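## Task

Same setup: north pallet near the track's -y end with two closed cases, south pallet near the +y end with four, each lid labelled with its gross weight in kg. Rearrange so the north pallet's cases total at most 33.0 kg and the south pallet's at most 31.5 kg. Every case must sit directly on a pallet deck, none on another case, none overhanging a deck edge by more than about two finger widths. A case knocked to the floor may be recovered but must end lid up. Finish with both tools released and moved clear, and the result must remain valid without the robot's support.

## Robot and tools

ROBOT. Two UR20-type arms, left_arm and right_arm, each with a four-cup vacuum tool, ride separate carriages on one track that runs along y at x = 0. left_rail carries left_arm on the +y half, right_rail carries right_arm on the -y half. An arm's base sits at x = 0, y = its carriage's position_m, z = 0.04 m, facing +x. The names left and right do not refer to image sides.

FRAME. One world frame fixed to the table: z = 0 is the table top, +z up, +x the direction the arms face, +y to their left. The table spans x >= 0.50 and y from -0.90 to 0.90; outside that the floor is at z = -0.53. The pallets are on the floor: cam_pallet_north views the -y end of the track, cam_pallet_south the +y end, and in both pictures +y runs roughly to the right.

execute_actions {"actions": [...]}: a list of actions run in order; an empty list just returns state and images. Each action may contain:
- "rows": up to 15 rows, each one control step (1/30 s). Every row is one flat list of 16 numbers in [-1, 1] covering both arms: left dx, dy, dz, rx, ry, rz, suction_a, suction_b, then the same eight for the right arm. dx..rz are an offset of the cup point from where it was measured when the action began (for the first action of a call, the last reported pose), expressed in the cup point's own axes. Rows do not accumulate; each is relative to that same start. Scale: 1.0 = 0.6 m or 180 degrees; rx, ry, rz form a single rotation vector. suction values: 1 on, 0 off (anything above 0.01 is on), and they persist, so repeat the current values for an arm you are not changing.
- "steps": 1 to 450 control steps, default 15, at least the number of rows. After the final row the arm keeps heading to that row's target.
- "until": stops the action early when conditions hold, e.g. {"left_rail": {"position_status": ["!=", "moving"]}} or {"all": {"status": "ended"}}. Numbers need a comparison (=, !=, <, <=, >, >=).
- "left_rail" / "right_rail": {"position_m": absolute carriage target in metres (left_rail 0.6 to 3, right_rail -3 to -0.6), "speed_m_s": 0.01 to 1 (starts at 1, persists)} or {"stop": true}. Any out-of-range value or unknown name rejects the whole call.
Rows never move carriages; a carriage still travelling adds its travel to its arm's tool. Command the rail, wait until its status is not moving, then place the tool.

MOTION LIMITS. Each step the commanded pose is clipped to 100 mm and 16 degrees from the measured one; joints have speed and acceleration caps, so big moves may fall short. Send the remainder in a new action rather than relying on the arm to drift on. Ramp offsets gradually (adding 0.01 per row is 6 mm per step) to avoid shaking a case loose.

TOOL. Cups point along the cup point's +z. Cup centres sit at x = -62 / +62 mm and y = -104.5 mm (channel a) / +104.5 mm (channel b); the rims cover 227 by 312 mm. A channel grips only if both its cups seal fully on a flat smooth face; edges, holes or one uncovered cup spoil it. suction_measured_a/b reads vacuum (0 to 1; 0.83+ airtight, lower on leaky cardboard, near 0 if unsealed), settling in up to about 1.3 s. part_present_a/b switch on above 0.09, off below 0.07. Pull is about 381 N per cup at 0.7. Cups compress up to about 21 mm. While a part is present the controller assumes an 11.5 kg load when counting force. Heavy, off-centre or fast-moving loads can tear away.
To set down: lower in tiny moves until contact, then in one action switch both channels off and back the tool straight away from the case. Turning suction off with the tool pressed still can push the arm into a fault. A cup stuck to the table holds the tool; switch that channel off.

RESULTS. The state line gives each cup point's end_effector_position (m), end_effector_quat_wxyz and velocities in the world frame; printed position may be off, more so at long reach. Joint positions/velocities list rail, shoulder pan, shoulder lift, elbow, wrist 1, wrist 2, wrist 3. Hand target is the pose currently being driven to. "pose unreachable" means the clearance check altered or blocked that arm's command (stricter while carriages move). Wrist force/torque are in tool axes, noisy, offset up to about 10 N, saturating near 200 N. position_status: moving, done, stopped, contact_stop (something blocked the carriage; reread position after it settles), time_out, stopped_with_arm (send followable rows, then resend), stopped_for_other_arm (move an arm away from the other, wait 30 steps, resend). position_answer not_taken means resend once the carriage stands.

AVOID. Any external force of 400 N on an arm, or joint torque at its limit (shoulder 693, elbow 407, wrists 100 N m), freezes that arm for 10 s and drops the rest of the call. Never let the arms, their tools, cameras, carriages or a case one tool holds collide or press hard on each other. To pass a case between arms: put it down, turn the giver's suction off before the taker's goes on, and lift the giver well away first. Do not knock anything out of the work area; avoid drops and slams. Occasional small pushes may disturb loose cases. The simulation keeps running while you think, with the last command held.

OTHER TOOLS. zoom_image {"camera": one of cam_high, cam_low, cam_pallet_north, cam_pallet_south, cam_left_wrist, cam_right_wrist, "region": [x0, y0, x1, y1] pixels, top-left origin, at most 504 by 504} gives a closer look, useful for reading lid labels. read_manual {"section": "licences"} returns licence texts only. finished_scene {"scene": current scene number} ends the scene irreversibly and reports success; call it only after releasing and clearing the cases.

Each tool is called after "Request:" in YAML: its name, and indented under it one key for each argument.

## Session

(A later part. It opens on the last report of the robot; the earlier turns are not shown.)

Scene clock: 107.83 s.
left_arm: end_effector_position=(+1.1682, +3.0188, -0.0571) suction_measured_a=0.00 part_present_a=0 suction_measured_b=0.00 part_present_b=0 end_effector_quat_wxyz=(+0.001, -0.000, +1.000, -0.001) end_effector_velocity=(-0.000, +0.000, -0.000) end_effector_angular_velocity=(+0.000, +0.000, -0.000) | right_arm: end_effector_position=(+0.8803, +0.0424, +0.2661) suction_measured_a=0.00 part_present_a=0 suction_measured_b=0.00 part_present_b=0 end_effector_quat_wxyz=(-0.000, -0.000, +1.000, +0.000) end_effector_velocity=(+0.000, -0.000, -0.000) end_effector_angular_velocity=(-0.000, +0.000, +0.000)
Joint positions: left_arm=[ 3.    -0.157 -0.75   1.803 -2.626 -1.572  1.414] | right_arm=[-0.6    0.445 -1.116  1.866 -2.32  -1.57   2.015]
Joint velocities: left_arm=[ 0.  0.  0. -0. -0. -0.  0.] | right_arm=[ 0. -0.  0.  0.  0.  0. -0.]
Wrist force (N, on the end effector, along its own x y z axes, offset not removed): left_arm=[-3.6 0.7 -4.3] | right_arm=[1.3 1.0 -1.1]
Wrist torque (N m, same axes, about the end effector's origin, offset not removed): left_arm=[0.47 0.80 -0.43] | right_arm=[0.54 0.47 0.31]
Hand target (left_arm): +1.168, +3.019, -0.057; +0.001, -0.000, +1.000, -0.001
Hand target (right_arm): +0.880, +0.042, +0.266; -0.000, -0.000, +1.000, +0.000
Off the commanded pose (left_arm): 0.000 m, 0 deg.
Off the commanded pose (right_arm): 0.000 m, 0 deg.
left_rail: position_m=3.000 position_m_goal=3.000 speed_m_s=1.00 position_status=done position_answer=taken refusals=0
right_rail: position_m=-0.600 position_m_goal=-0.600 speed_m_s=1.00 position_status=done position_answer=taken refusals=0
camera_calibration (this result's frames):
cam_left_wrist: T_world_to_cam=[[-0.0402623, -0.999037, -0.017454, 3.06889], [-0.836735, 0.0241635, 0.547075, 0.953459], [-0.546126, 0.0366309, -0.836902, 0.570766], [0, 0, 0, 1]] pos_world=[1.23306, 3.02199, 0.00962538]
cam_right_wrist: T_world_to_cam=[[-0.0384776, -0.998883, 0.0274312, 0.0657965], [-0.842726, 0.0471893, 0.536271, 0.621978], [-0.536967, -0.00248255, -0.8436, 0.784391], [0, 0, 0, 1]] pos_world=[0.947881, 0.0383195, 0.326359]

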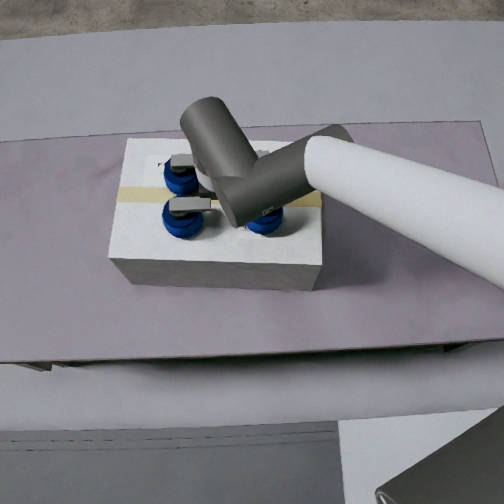

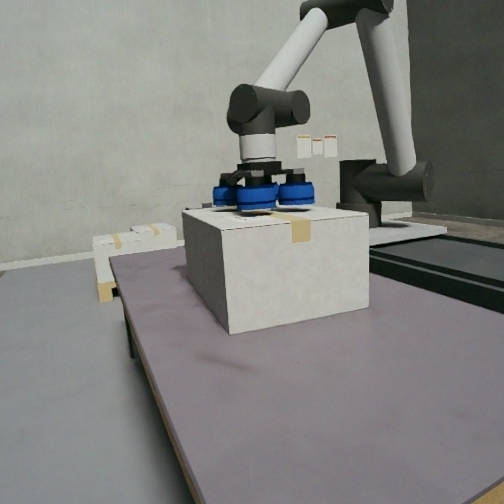

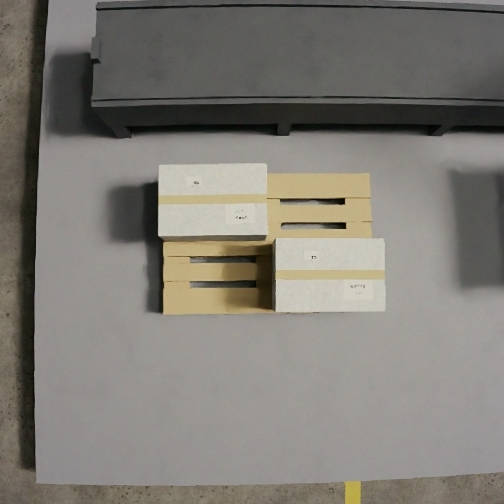

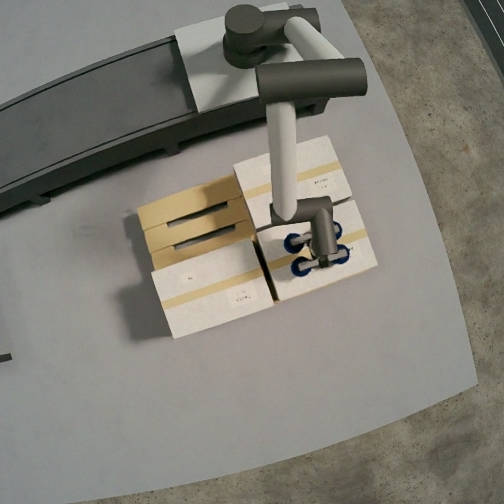

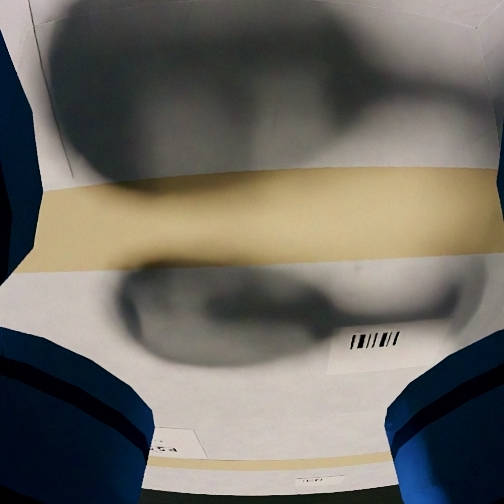

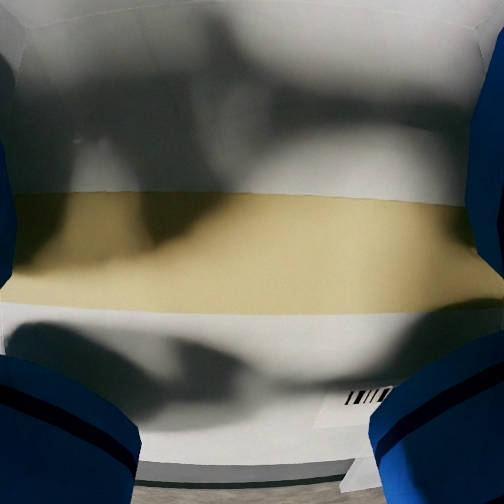

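Request:
execute_actions:
  actions:
    - {"rows":[[0,0,0.03,0,0,0,1,1,0,0,0.03,0,0,0,1,1]],"steps":50}

Scene clock: 111.63 s.
left_arm: end_effector_position=(+1.1682, +3.0188, -0.0751) suction_measured_a=0.00 part_present_a=0 suction_measured_b=0.00 part_present_b=0 end_effector_quat_wxyz=(+0.001, -0.000, +1.000, -0.001) end_effector_velocity=(-0.000, +0.000, -0.000) end_effector_angular_velocity=(+0.000, +0.000, +0.000) | right_arm: end_effector_position=(+0.8803, +0.0424, +0.2481) suction_measured_a=0.00 part_present_a=0 suction_measured_b=0.00 part_present_b=0 end_effector_quat_wxyz=(-0.000, -0.000, +1.000, +0.000) end_effector_velocity=(-0.000, -0.000, -0.000) end_effector_angular_velocity=(-0.000, +0.000, +0.000)
Joint positions: left_arm=[ 3.    -0.157 -0.732  1.802 -2.643 -1.572  1.414] | right_arm=[-0.6    0.445 -1.101  1.874 -2.343 -1.57   2.015]
Joint velocities: left_arm=[ 0. -0.  0. -0.  0.  0. -0.] | right_arm=[ 0.  0.  0.  0. -0.  0. -0.]
Wrist force (N, on the end effector, along its own x y z axes, offset not removed): left_arm=[-5.1 -3.5 -2.1] | right_arm=[-2.2 0.6 -1.9]
Wrist torque (N m, same axes, about the end effector's origin, offset not removed): left_arm=[0.04 1.06 -0.25] | right_arm=[0.59 0.50 0.02]
Hand target (left_arm): +1.168, +3.019, -0.075; +0.001, -0.000, +1.000, -0.001
Hand target (right_arm): +0.880, +0.042, +0.248; -0.000, -0.000, +1.000, +0.000
Off the commanded pose (left_arm): 0.000 m, 0 deg.
Off the commanded pose (right_arm): 0.000 m, 0 deg.
left_rail: position_m=3.000 position_m_goal=3.000 speed_m_s=1.00 position_status=done position_answer=taken refusals=0
right_rail: position_m=-0.600 position_m_goal=-0.600 speed_m_s=1.00 position_status=done position_answer=taken refusals=0
camera_calibration (this result's frames):
cam_left_wrist: T_world_to_cam=[[-0.0402625, -0.999037, -0.0174538, 3.06858], [-0.836735, 0.0241638, 0.547074, 0.963312], [-0.546125, 0.0366308, -0.836902, 0.555711], [0, 0, 0, 1]] pos_world=[1.23307, 3.02199, -0.00836893]
cam_right_wrist: T_world_to_cam=[[-0.0384666, -0.998884, 0.0274163, 0.06628], [-0.842723, 0.0471721, 0.536277, 0.631642], [-0.536972, -0.00247561, -0.843596, 0.769204], [0, 0, 0, 1]] pos_world=[0.94789, 0.0383144, 0.308345]

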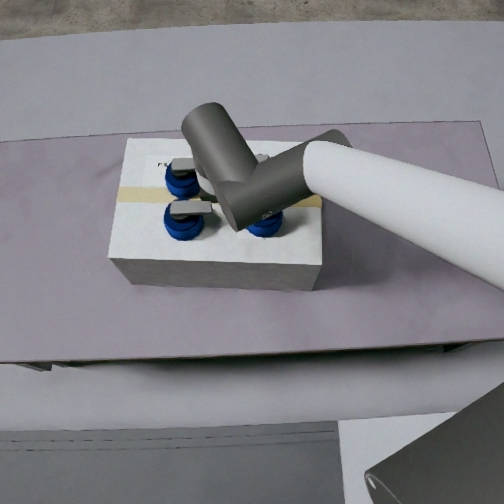

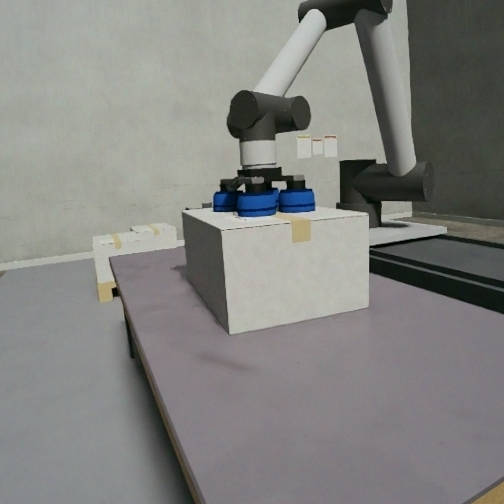

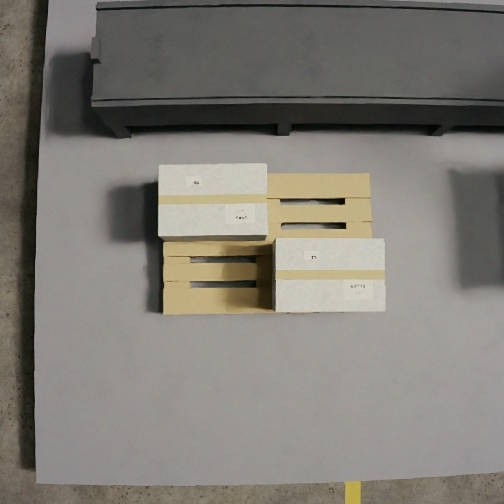

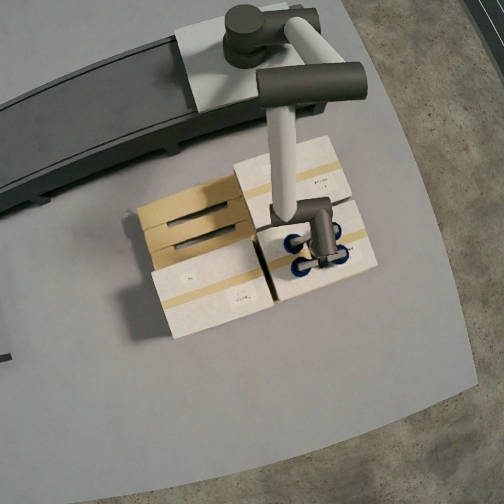

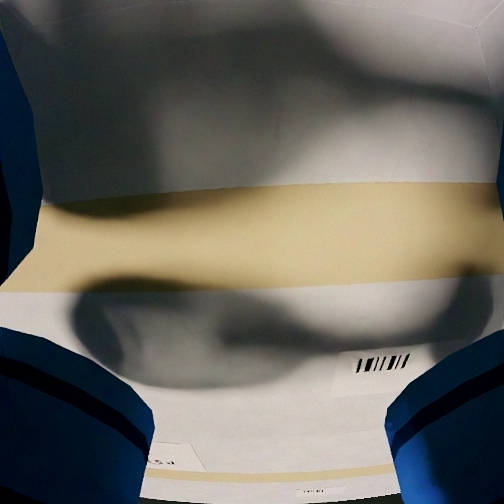

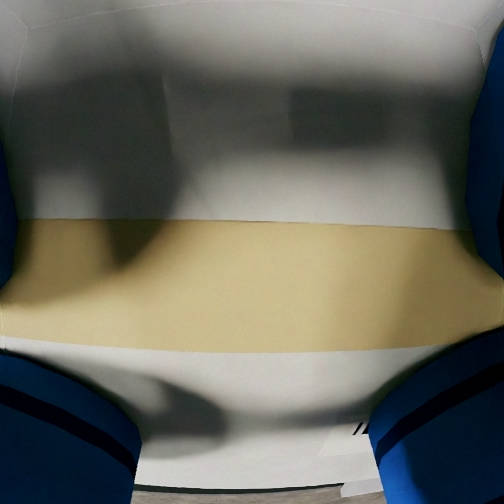

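Request:
execute_actions:
  actions:
    - {"rows":[[0,0,0.03,0,0,0,1,1,0,0,0.025,0,0,0,1,1]],"steps":50}

Scene clock: 116.73 s.
left_arm: end_effector_position=(+1.1682, +3.0188, -0.0931) suction_measured_a=0.00 part_present_a=0 suction_measured_b=0.00 part_present_b=0 end_effector_quat_wxyz=(+0.001, -0.000, +1.000, -0.001) end_effector_velocity=(+0.000, -0.000, -0.000) end_effector_angular_velocity=(-0.000, -0.000, +0.000) | right_arm: end_effector_position=(+0.8803, +0.0424, +0.2330) suction_measured_a=0.86 part_present_a=1 suction_measured_b=0.86 part_present_b=1 end_effector_quat_wxyz=(-0.000, -0.000, +1.000, +0.000) end_effector_velocity=(+0.000, -0.000, -0.000) end_effector_angular_velocity=(-0.000, +0.000, -0.000)
Joint positions: left_arm=[ 3.    -0.157 -0.713  1.8   -2.66  -1.572  1.414] | right_arm=[-0.6    0.445 -1.088  1.88  -2.363 -1.57   2.015]
Joint velocities: left_arm=[ 0.  0.  0. -0. -0.  0. -0.] | right_arm=[ 0. -0.  0.  0. -0. -0. -0.]
Wrist force (N, on the end effector, along its own x y z axes, offset not removed): left_arm=[-6.1 -7.6 -7.6] | right_arm=[3.0 -0.7 -56.3]
Wrist torque (N m, same axes, about the end effector's origin, offset not removed): left_arm=[-0.46 1.46 -0.08] | right_arm=[-1.45 0.84 0.11]
Hand target (left_arm): +1.168, +3.019, -0.093; +0.001, -0.000, +1.000, -0.001
Hand target (right_arm): +0.880, +0.042, +0.233; -0.000, -0.000, +1.000, +0.000
Off the commanded pose (left_arm): 0.000 m, 0 deg.
Off the commanded pose (right_arm): 0.000 m, 0 deg.
left_rail: position_m=3.000 position_m_goal=3.000 speed_m_s=1.00 position_status=done position_answer=taken refusals=0
right_rail: position_m=-0.600 position_m_goal=-0.600 speed_m_s=1.00 position_status=done position_answer=taken refusals=0
camera_calibration (this result's frames):
cam_left_wrist: T_world_to_cam=[[-0.0402624, -0.999037, -0.0174537, 3.06826], [-0.836736, 0.0241639, 0.547073, 0.973166], [-0.546124, 0.0366306, -0.836903, 0.540657], [0, 0, 0, 1]] pos_world=[1.23308, 3.02198, -0.0263635]
cam_right_wrist: T_world_to_cam=[[-0.0384633, -0.998884, 0.0274146, 0.0666941], [-0.842724, 0.0471684, 0.536275, 0.639692], [-0.53697, -0.00247601, -0.843598, 0.756541], [0, 0, 0, 1]] pos_world=[0.947889, 0.0383197, 0.293337]

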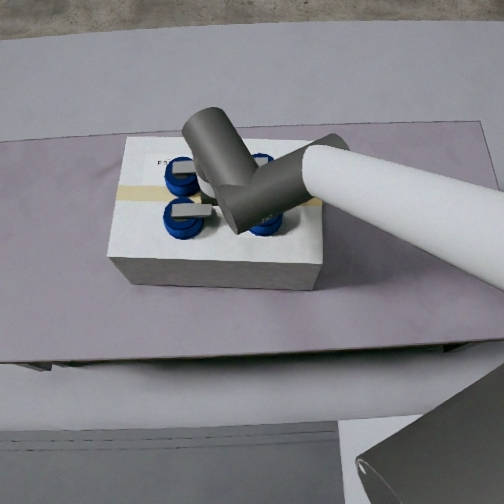

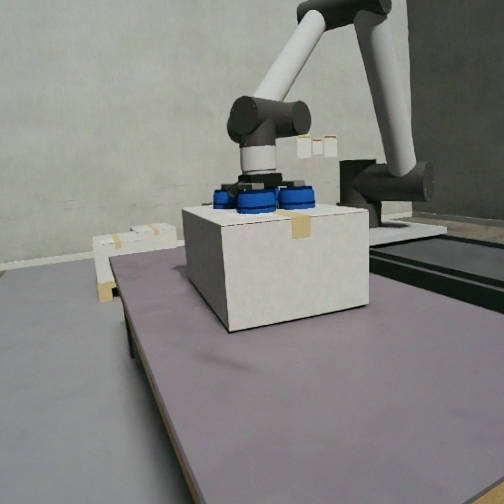

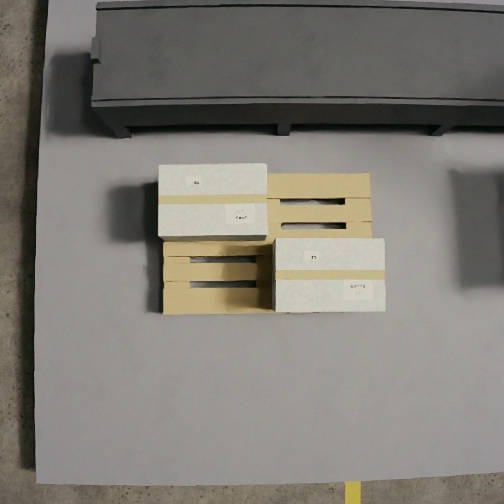

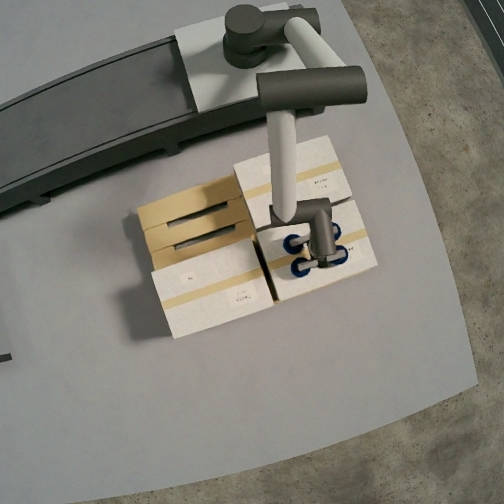

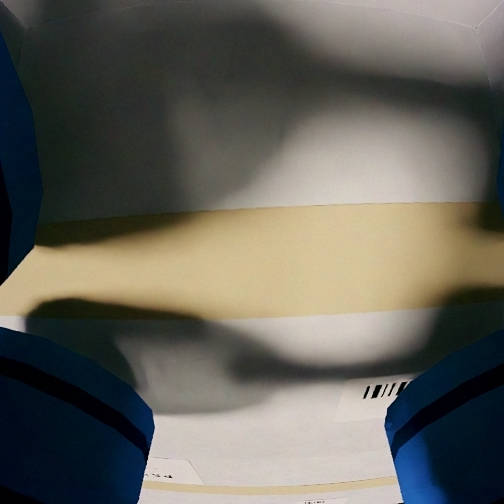

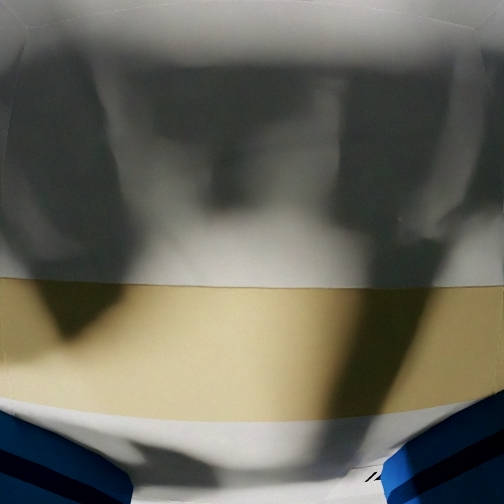

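Request:
execute_actions:
  actions:
    - {"rows":[[0,0,0.03,0,0,0,1,1,0,0,-0.03,0,0,0,1,1],[0,0,0.03,0,0,0,1,1,0,0,-0.08,0,0,0,1,1],[0,0,0.03,0,0,0,1,1,0,-0.05,-0.15,0,0,0,1,1],[0,0,0.03,0,0,0,1,1,0,-0.15,-0.22,0,0,0,1,1],[0,0,0.03,0,0,0,1,1,0.05,-0.3,-0.3,0,0,0,1,1],[0,0,0.03,0,0,0,1,1,0.1,-0.5,-0.35,0,0,0,1,1],[0,0,0.03,0,0,0,1,1,0.13,-0.7,-0.35,0,0,0,1,1],[0,0,0.03,0,0,0,1,1,0.13,-0.9,-0.35,0,0,0,1,1],[0,0,0.03,0,0,0,1,1,0.13,-1,-0.35,0,0,0,1,1]],"steps":70}
    - {"right_rail":{"position_m":-2.31,"speed_m_s":0.7},"steps":200,"until":{"all":{"status":"ended"}}}
    - {"steps":5}

Scene clock: 133.07 s.
left_arm: end_effector_position=(+1.1682, +3.0188, -0.1111) suction_measured_a=0.00 part_present_a=0 suction_measured_b=0.00 part_present_b=0 end_effector_quat_wxyz=(+0.001, -0.000, +1.000, -0.001) end_effector_velocity=(+0.000, -0.000, +0.000) end_effector_angular_velocity=(+0.000, -0.000, -0.000) | right_arm: end_effector_position=(+0.8027, -2.2681, +0.4434) suction_measured_a=0.86 part_present_a=1 suction_measured_b=0.86 part_present_b=1 end_effector_quat_wxyz=(+0.000, -0.000, +1.000, +0.000) end_effector_velocity=(-0.000, +0.000, +0.000) end_effector_angular_velocity=(-0.000, -0.000, +0.000)
Joint positions: left_arm=[ 3.    -0.157 -0.694  1.797 -2.676 -1.572  1.414] | right_arm=[-2.31  -0.201 -1.554  2.146 -2.163 -1.57   1.369]
Joint velocities: left_arm=[ 0. -0. -0. -0.  0.  0.  0.] | right_arm=[ 0.  0. -0.  0. -0.  0.  0.]
Wrist force (N, on the end effector, along its own x y z axes, offset not removed): left_arm=[-7.6 -5.8 -8.5] | right_arm=[2.5 -5.0 -55.0]
Wrist torque (N m, same axes, about the end effector's origin, offset not removed): left_arm=[-0.52 1.50 -0.24] | right_arm=[-2.15 0.74 0.38]
Hand target (left_arm): +1.168, +3.019, -0.111; +0.001, -0.000, +1.000, -0.001
Hand target (right_arm): +0.803, -2.268, +0.443; +0.000, -0.000, +1.000, +0.000
Off the commanded pose (left_arm): 0.000 m, 0 deg.
Off the commanded pose (right_arm): 0.001 m, 0 deg.
left_rail: position_m=3.000 position_m_goal=3.000 speed_m_s=1.00 position_status=done position_answer=taken refusals=0
right_rail: position_m=-2.310 position_m_goal=-2.310 speed_m_s=0.70 position_status=done position_answer=taken refusals=0
camera_calibration (this result's frames):
cam_left_wrist: T_world_to_cam=[[-0.0402495, -0.999037, -0.0174536, 3.06793], [-0.836737, 0.0241531, 0.547073, 0.983053], [-0.546124, 0.0366235, -0.836903, 0.525624], [0, 0, 0, 1]] pos_world=[1.2331, 3.02198, -0.0443589]
cam_right_wrist: T_world_to_cam=[[-0.0384699, -0.998889, 0.0272125, -2.24995], [-0.843042, 0.0470641, 0.535784, 0.570747], [-0.53647, -0.00232968, -0.843916, 0.886655], [0, 0, 0, 1]] pos_world=[0.870272, -2.27225, 0.503692]

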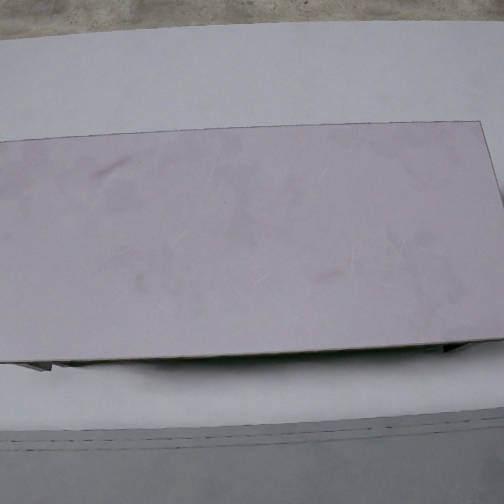

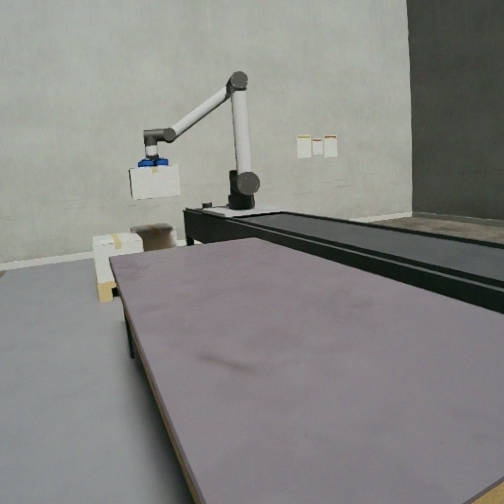

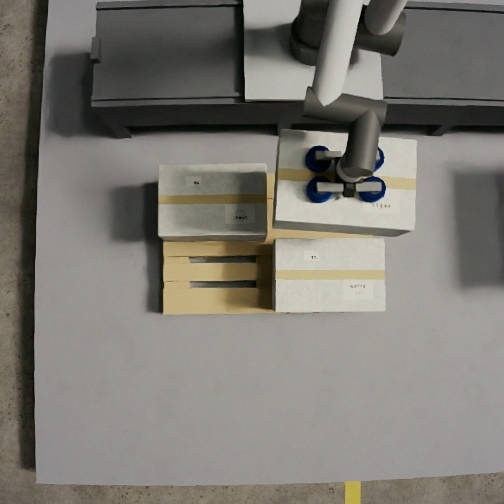

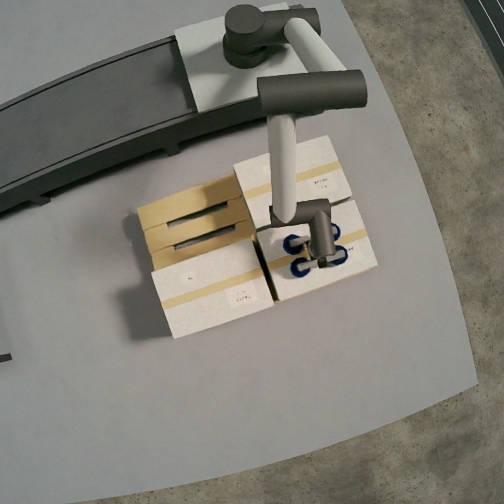

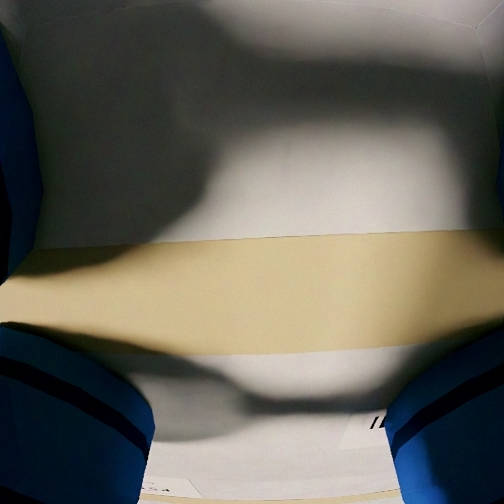

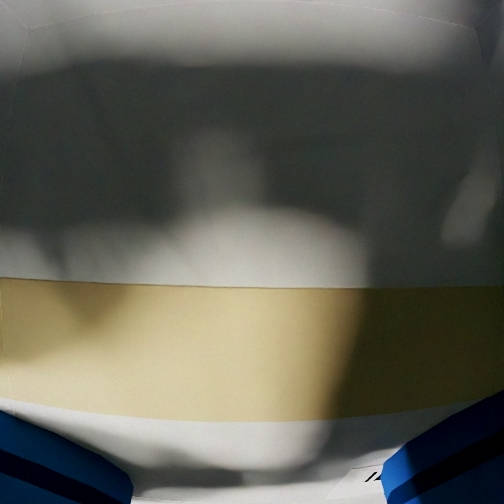

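Request:
execute_actions:
  actions:
    - {"rows":[[0,0,0.04,0,0,0,1,1,0,0,0.7,0,0,0,1,1]],"steps":45}

Scene clock: 160.80 s.
left_arm: end_effector_position=(+1.1682, +3.0188, -0.1351) suction_measured_a=0.95 part_present_a=1 suction_measured_b=0.95 part_present_b=1 end_effector_quat_wxyz=(+0.001, -0.000, +1.000, -0.001) end_effector_velocity=(+0.000, -0.000, +0.000) end_effector_angular_velocity=(-0.000, -0.000, -0.000) | right_arm: end_effector_position=(+0.7905, -2.2650, +0.1350) suction_measured_a=0.86 part_present_a=1 suction_measured_b=0.86 part_present_b=1 end_effector_quat_wxyz=(+0.001, -0.002, +1.000, +0.005) end_effector_velocity=(+0.000, -0.000, -0.000) end_effector_angular_velocity=(-0.000, +0.000, -0.000)
Joint positions: left_arm=[ 3.    -0.157 -0.668  1.793 -2.697 -1.572  1.414] | right_arm=[-2.31  -0.203 -1.216  2.353 -2.708 -1.561  1.364]
Joint velocities: left_arm=[ 0.  0. -0.  0.  0. -0.  0.] | right_arm=[ 0. -0.  0. -0. -0. -0.  0.]
Wrist force (N, on the end effector, along its own x y z axes, offset not removed): left_arm=[1.2 -4.5 -47.4] | right_arm=[12.0 -3.2 -58.2]
Wrist torque (N m, same axes, about the end effector's origin, offset not removed): left_arm=[-1.63 1.50 -0.41] | right_arm=[-2.48 -0.90 -0.05]
Hand target (left_arm): +1.168, +3.019, -0.135; +0.001, -0.000, +1.000, -0.001
Hand target (right_arm): +0.790, -2.265, +0.135; +0.000, -0.002, +1.000, +0.005
Off the commanded pose (left_arm): 0.000 m, 0 deg.
Off the commanded pose (right_arm): 0.112 m, 1 deg.
FORCE FAULT: contact force on the right arm reached its limit, and that arm stopped for 10 seconds. The contact can be on any part of that arm, not only on its tool. That arm's remaining commands of this call were not run. That arm holds still and accepts commands again. Move the arm away from the contact; if what it grips holds it there, let go first. Pushing or pulling that hard again can fault the arm again.
left_rail: position_m=3.000 position_m_goal=3.000 speed_m_s=1.00 position_status=done position_answer=taken refusals=0
right_rail: position_m=-2.310 position_m_goal=-2.310 speed_m_s=0.70 position_status=done position_answer=taken refusals=0
camera_calibration (this result's frames):
cam_left_wrist: T_world_to_cam=[[-0.0402493, -0.999037, -0.0174531, 3.06751], [-0.836737, 0.0241532, 0.547072, 0.996192], [-0.546124, 0.0366229, -0.836904, 0.505552], [0, 0, 0, 1]] pos_world=[1.23311, 3.02198, -0.068353]
cam_right_wrist: T_world_to_cam=[[-0.0356536, -0.999195, 0.0183774, -2.24062], [-0.844052, 0.0399534, 0.534771, 0.710357], [-0.535074, 0.00355499, -0.844797, 0.632177], [0, 0, 0, 1]] pos_world=[0.857954, -2.26944, 0.19536]

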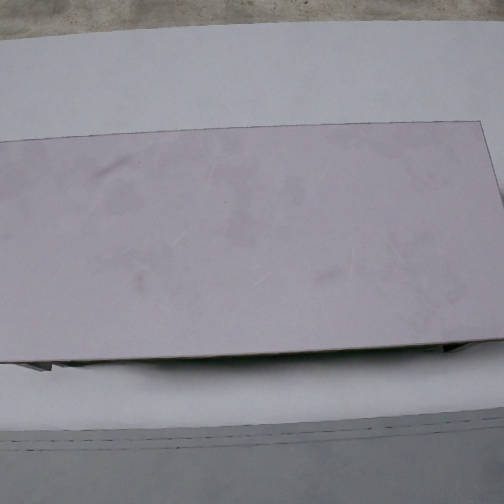

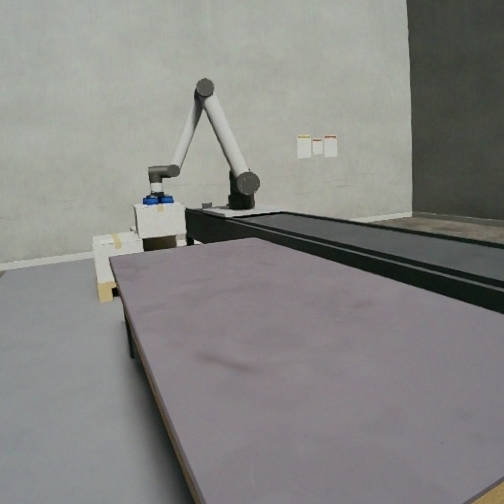

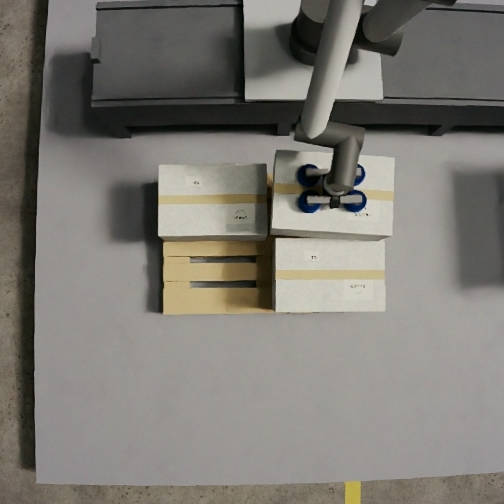

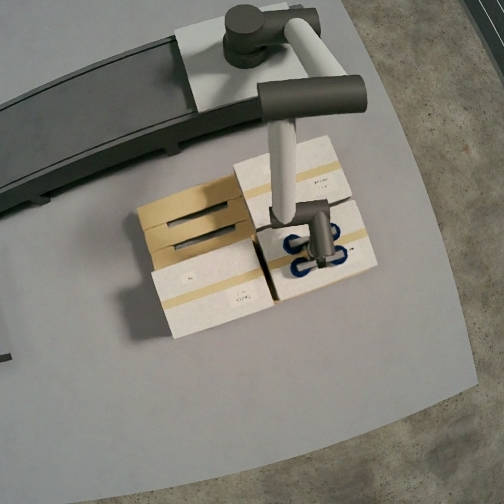

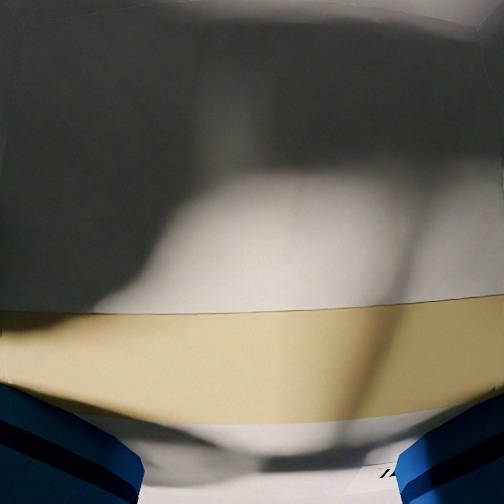

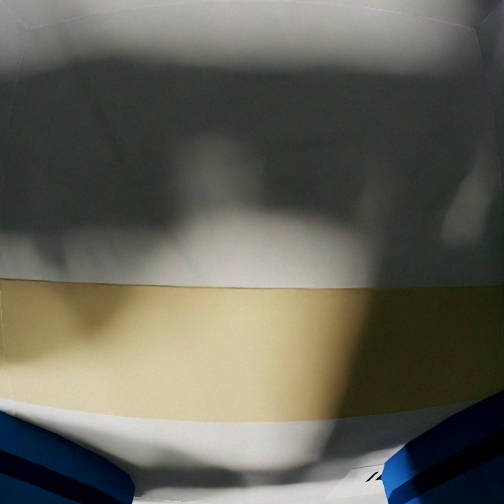

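Request:
execute_actions:
  actions:
    - {"rows":[[0,0,-0.3,0,0,0,1,1,0,0,-0.08,0,0,0,1,1]],"steps":30}
    - {"rows":[[0,0,-0.4,0,0,0,1,1,0.06,0.04,0,0,0,0,1,1]],"steps":40}

Request:
zoom_image:
  camera: "cam_pallet_north"
  region: [140,130,420,330]

Scene clock: 172.20 s.
left_arm: end_effector_position=(+1.1680, +3.0190, +0.2844) suction_measured_a=0.95 part_present_a=1 suction_measured_b=0.95 part_present_b=1 end_effector_quat_wxyz=(+0.001, -0.000, +1.000, -0.001) end_effector_velocity=(+0.000, -0.000, +0.001) end_effector_angular_velocity=(-0.000, +0.000, -0.000) | right_arm: end_effector_position=(+0.7543, -2.2415, +0.1831) suction_measured_a=0.86 part_present_a=1 suction_measured_b=0.86 part_present_b=1 end_effector_quat_wxyz=(+0.001, -0.002, +1.000, +0.005) end_effector_velocity=(-0.000, +0.000, +0.000) end_effector_angular_velocity=(-0.000, -0.000, +0.000)
Joint positions: left_arm=[ 3.    -0.156 -1.059  1.734 -2.248 -1.572  1.414] | right_arm=[-2.31  -0.182 -1.314  2.382 -2.639 -1.561  1.385]
Joint velocities: left_arm=[ 0.    -0.    -0.    -0.     0.001 -0.    -0.   ] | right_arm=[ 0.  0. -0.  0. -0. -0.  0.]
Wrist force (N, on the end effector, along its own x y z axes, offset not removed): left_arm=[-2.5 -4.2 -47.4] | right_arm=[1.4 3.9 -56.1]
Wrist torque (N m, same axes, about the end effector's origin, offset not removed): left_arm=[-1.62 1.81 -0.32] | right_arm=[-1.02 1.08 0.28]
Hand target (left_arm): +1.168, +3.019, +0.284; +0.001, -0.000, +1.000, -0.001
Hand target (right_arm): +0.754, -2.241, +0.183; +0.001, -0.002, +1.000, +0.005
Off the commanded pose (left_arm): 0.000 m, 0 deg.
Off the commanded pose (right_arm): 0.000 m, 0 deg.
left_rail: position_m=3.000 position_m_goal=3.000 speed_m_s=1.00 position_status=done position_answer=taken refusals=0
right_rail: position_m=-2.310 position_m_goal=-2.310 speed_m_s=0.70 position_status=done position_answer=taken refusals=0
camera_calibration (this result's frames):
cam_left_wrist: T_world_to_cam=[[-0.0402022, -0.99904, -0.0174262, 3.07493], [-0.83676, 0.02413, 0.547038, 0.76661], [-0.546092, 0.0365737, -0.836926, 0.856578], [0, 0, 0, 1]] pos_world=[1.23286, 3.02215, 0.351112]
cam_right_wrist: T_world_to_cam=[[-0.0356531, -0.999195, 0.0183721, -2.21933], [-0.844024, 0.0399499, 0.534816, 0.653112], [-0.53512, 0.00356136, -0.844769, 0.653466], [0, 0, 0, 1]] pos_world=[0.821798, -2.24597, 0.243506]

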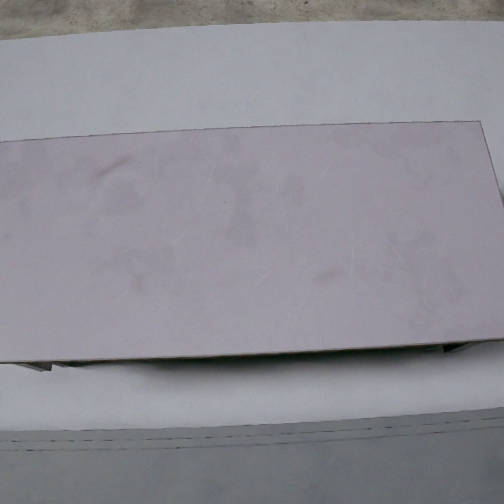

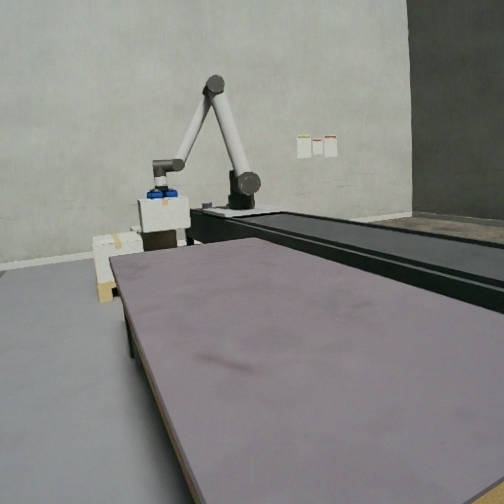

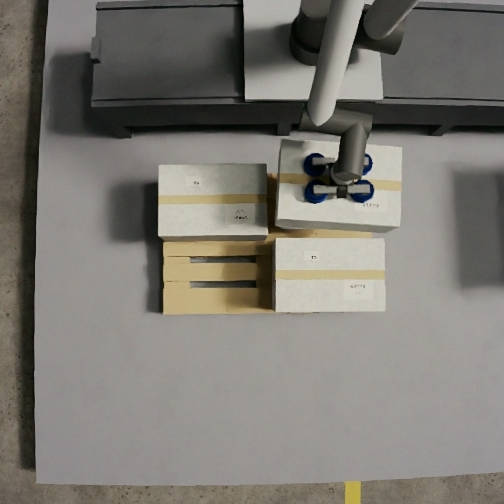

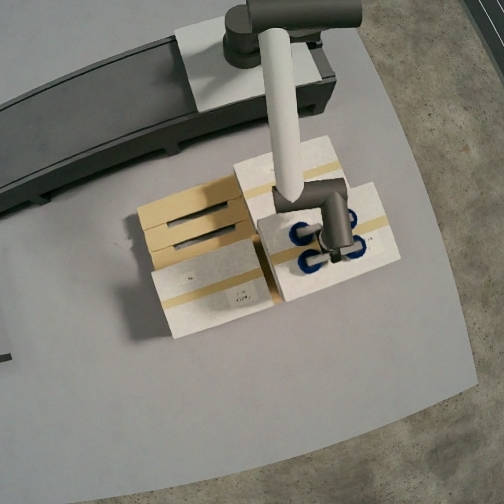

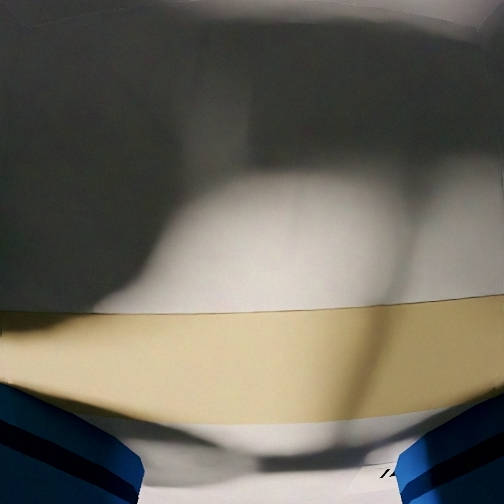

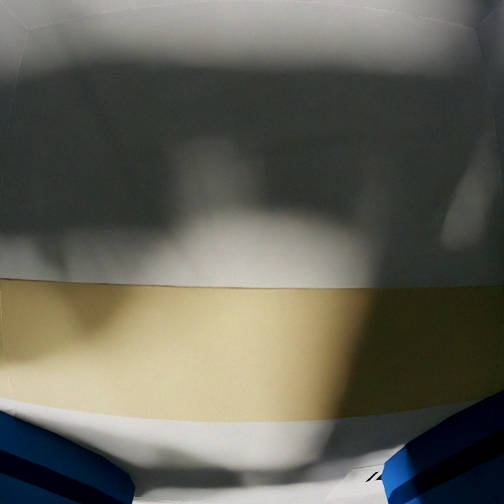

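Region (140, 130, 420, 330) of cam_pallet_north's 504x504 image, scaled by 1.800, with more detail than that image has; it fills the top 360 rows of this view, and the rest is white.

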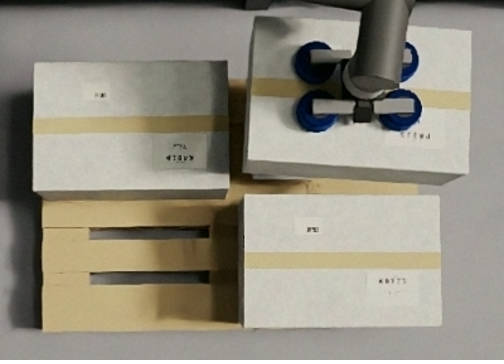

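Clear now. Lower slowly; left heads to the table.

Request:
execute_actions:
  actions:
    - {"rows":[[0,0,-0.27,0,0,0,1,1,0,0,0.1,0,0,0,1,1],[0,0,-0.27,0,0,0,1,1,0,0,0.2,0,0,0,1,1],[0,0,-0.27,0,0,0,1,1,0,0,0.3,0,0,0,1,1],[0,0,-0.27,0,0,0,1,1,0,0,0.4,0,0,0,1,1],[0,0,-0.27,0,0,0,1,1,0,0,0.5,0,0,0,1,1]],"steps":45}
    - {"left_rail":{"position_m":0.6,"speed_m_s":0.7},"rows":[[0,0,0,0,0,0,1,1,0,0,0.06,0,0,0,1,1]],"steps":30}
    - {"rows":[[0,0,0,0,0,0,1,1,0,0,-0.15,0,0,0,0,0]],"steps":120,"until":{"left_rail":{"position_status":["!=","moving"]}}}
    - {"rows":[[0.45,-0.9,0,0,0,0,1,1,0,0,-0.6,0,0,0,0,0]],"steps":60}

Scene clock: 184.60 s.
left_arm: end_effector_position=(+0.8983, +0.0790, +0.4464) suction_measured_a=0.95 part_present_a=1 suction_measured_b=0.95 part_present_b=1 end_effector_quat_wxyz=(+0.000, -0.000, +1.000, -0.001) end_effector_velocity=(-0.001, -0.002, -0.000) end_effector_angular_velocity=(+0.000, +0.000, +0.000) | right_arm: end_effector_position=(+0.7541, -2.2425, +0.2974) suction_measured_a=0.00 part_present_a=0 suction_measured_b=0.00 part_present_b=0 end_effector_quat_wxyz=(+0.001, -0.002, +1.000, +0.005) end_effector_velocity=(-0.000, -0.000, +0.000) end_effector_angular_velocity=(-0.000, -0.000, +0.000)
Joint positions: left_arm=[ 0.6   -0.72  -1.298  1.834 -2.109 -1.572  0.85 ] | right_arm=[-2.31  -0.183 -1.467  2.318 -2.422 -1.561  1.384]
Joint velocities: left_arm=[ 0.    -0.002  0.    -0.     0.     0.    -0.002] | right_arm=[ 0. -0. -0. -0.  0. -0. -0.]
Wrist force (N, on the end effector, along its own x y z axes, offset not removed): left_arm=[-2.9 -4.4 -47.0] | right_arm=[3.6 0.5 -2.4]
Wrist torque (N m, same axes, about the end effector's origin, offset not removed): left_arm=[-1.78 1.82 -0.21] | right_arm=[0.49 -0.01 0.07]
Hand target (left_arm): +0.898, +0.079, +0.446; +0.000, -0.000, +1.000, -0.001
Hand target (right_arm): +0.754, -2.242, +0.297; +0.001, -0.002, +1.000, +0.005
Off the commanded pose (left_arm): 0.000 m, 0 deg.
Off the commanded pose (right_arm): 0.001 m, 0 deg.
left_rail: position_m=0.600 position_m_goal=0.600 speed_m_s=0.70 position_status=done position_answer=taken refusals=0
right_rail: position_m=-2.310 position_m_goal=-2.310 speed_m_s=0.70 position_status=done position_answer=taken refusals=0
camera_calibration (this result's frames):
cam_left_wrist: T_world_to_cam=[[-0.0403826, -0.999048, -0.0164967, 0.129547], [-0.83631, 0.0247607, 0.547697, 0.522435], [-0.546767, 0.0359138, -0.836514, 0.952938], [0, 0, 0, 1]] pos_world=[0.963184, 0.0822641, 0.513148]
cam_right_wrist: T_world_to_cam=[[-0.0356508, -0.999196, 0.0183608, -2.22245], [-0.84404, 0.039942, 0.53479, 0.5918], [-0.535093, 0.00356845, -0.844785, 0.749925], [0, 0, 0, 1]] pos_world=[0.821551, -2.24697, 0.357843]

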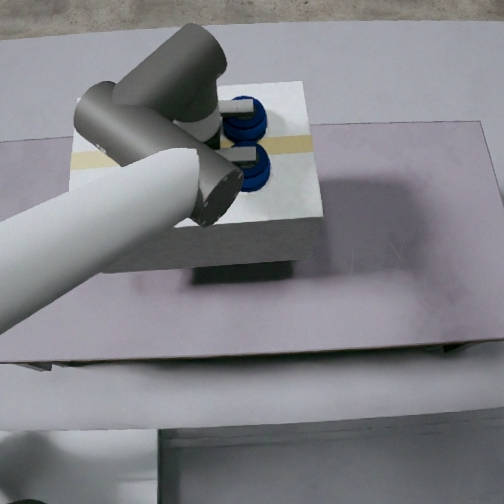

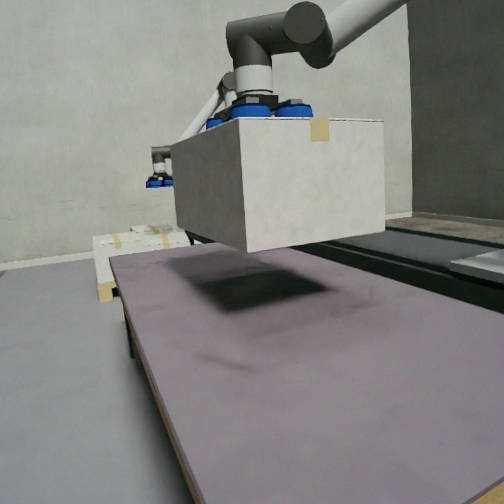

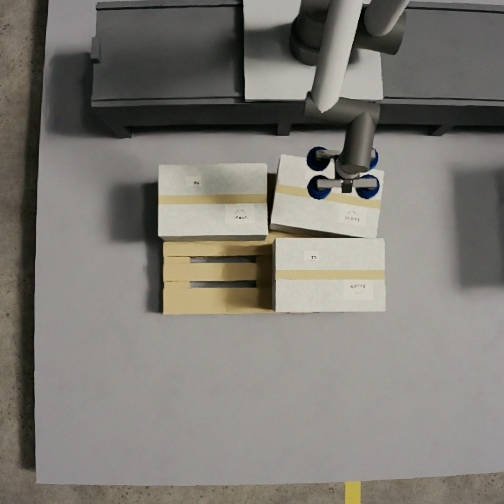

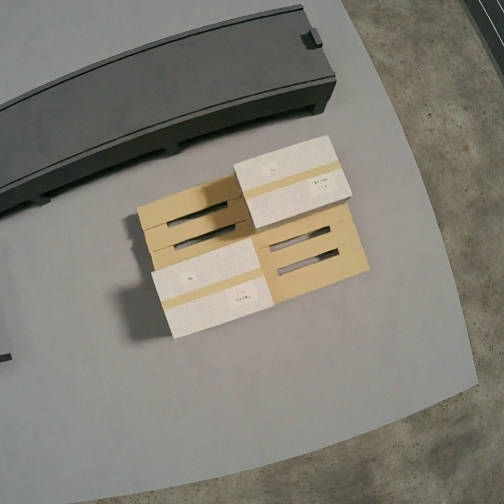

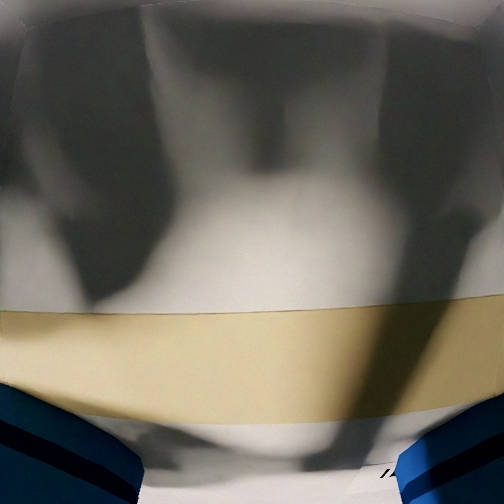

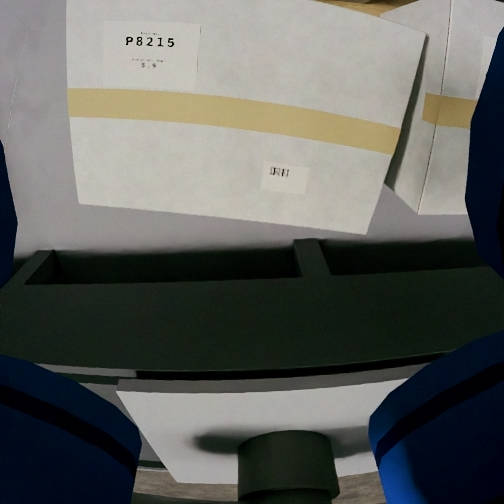

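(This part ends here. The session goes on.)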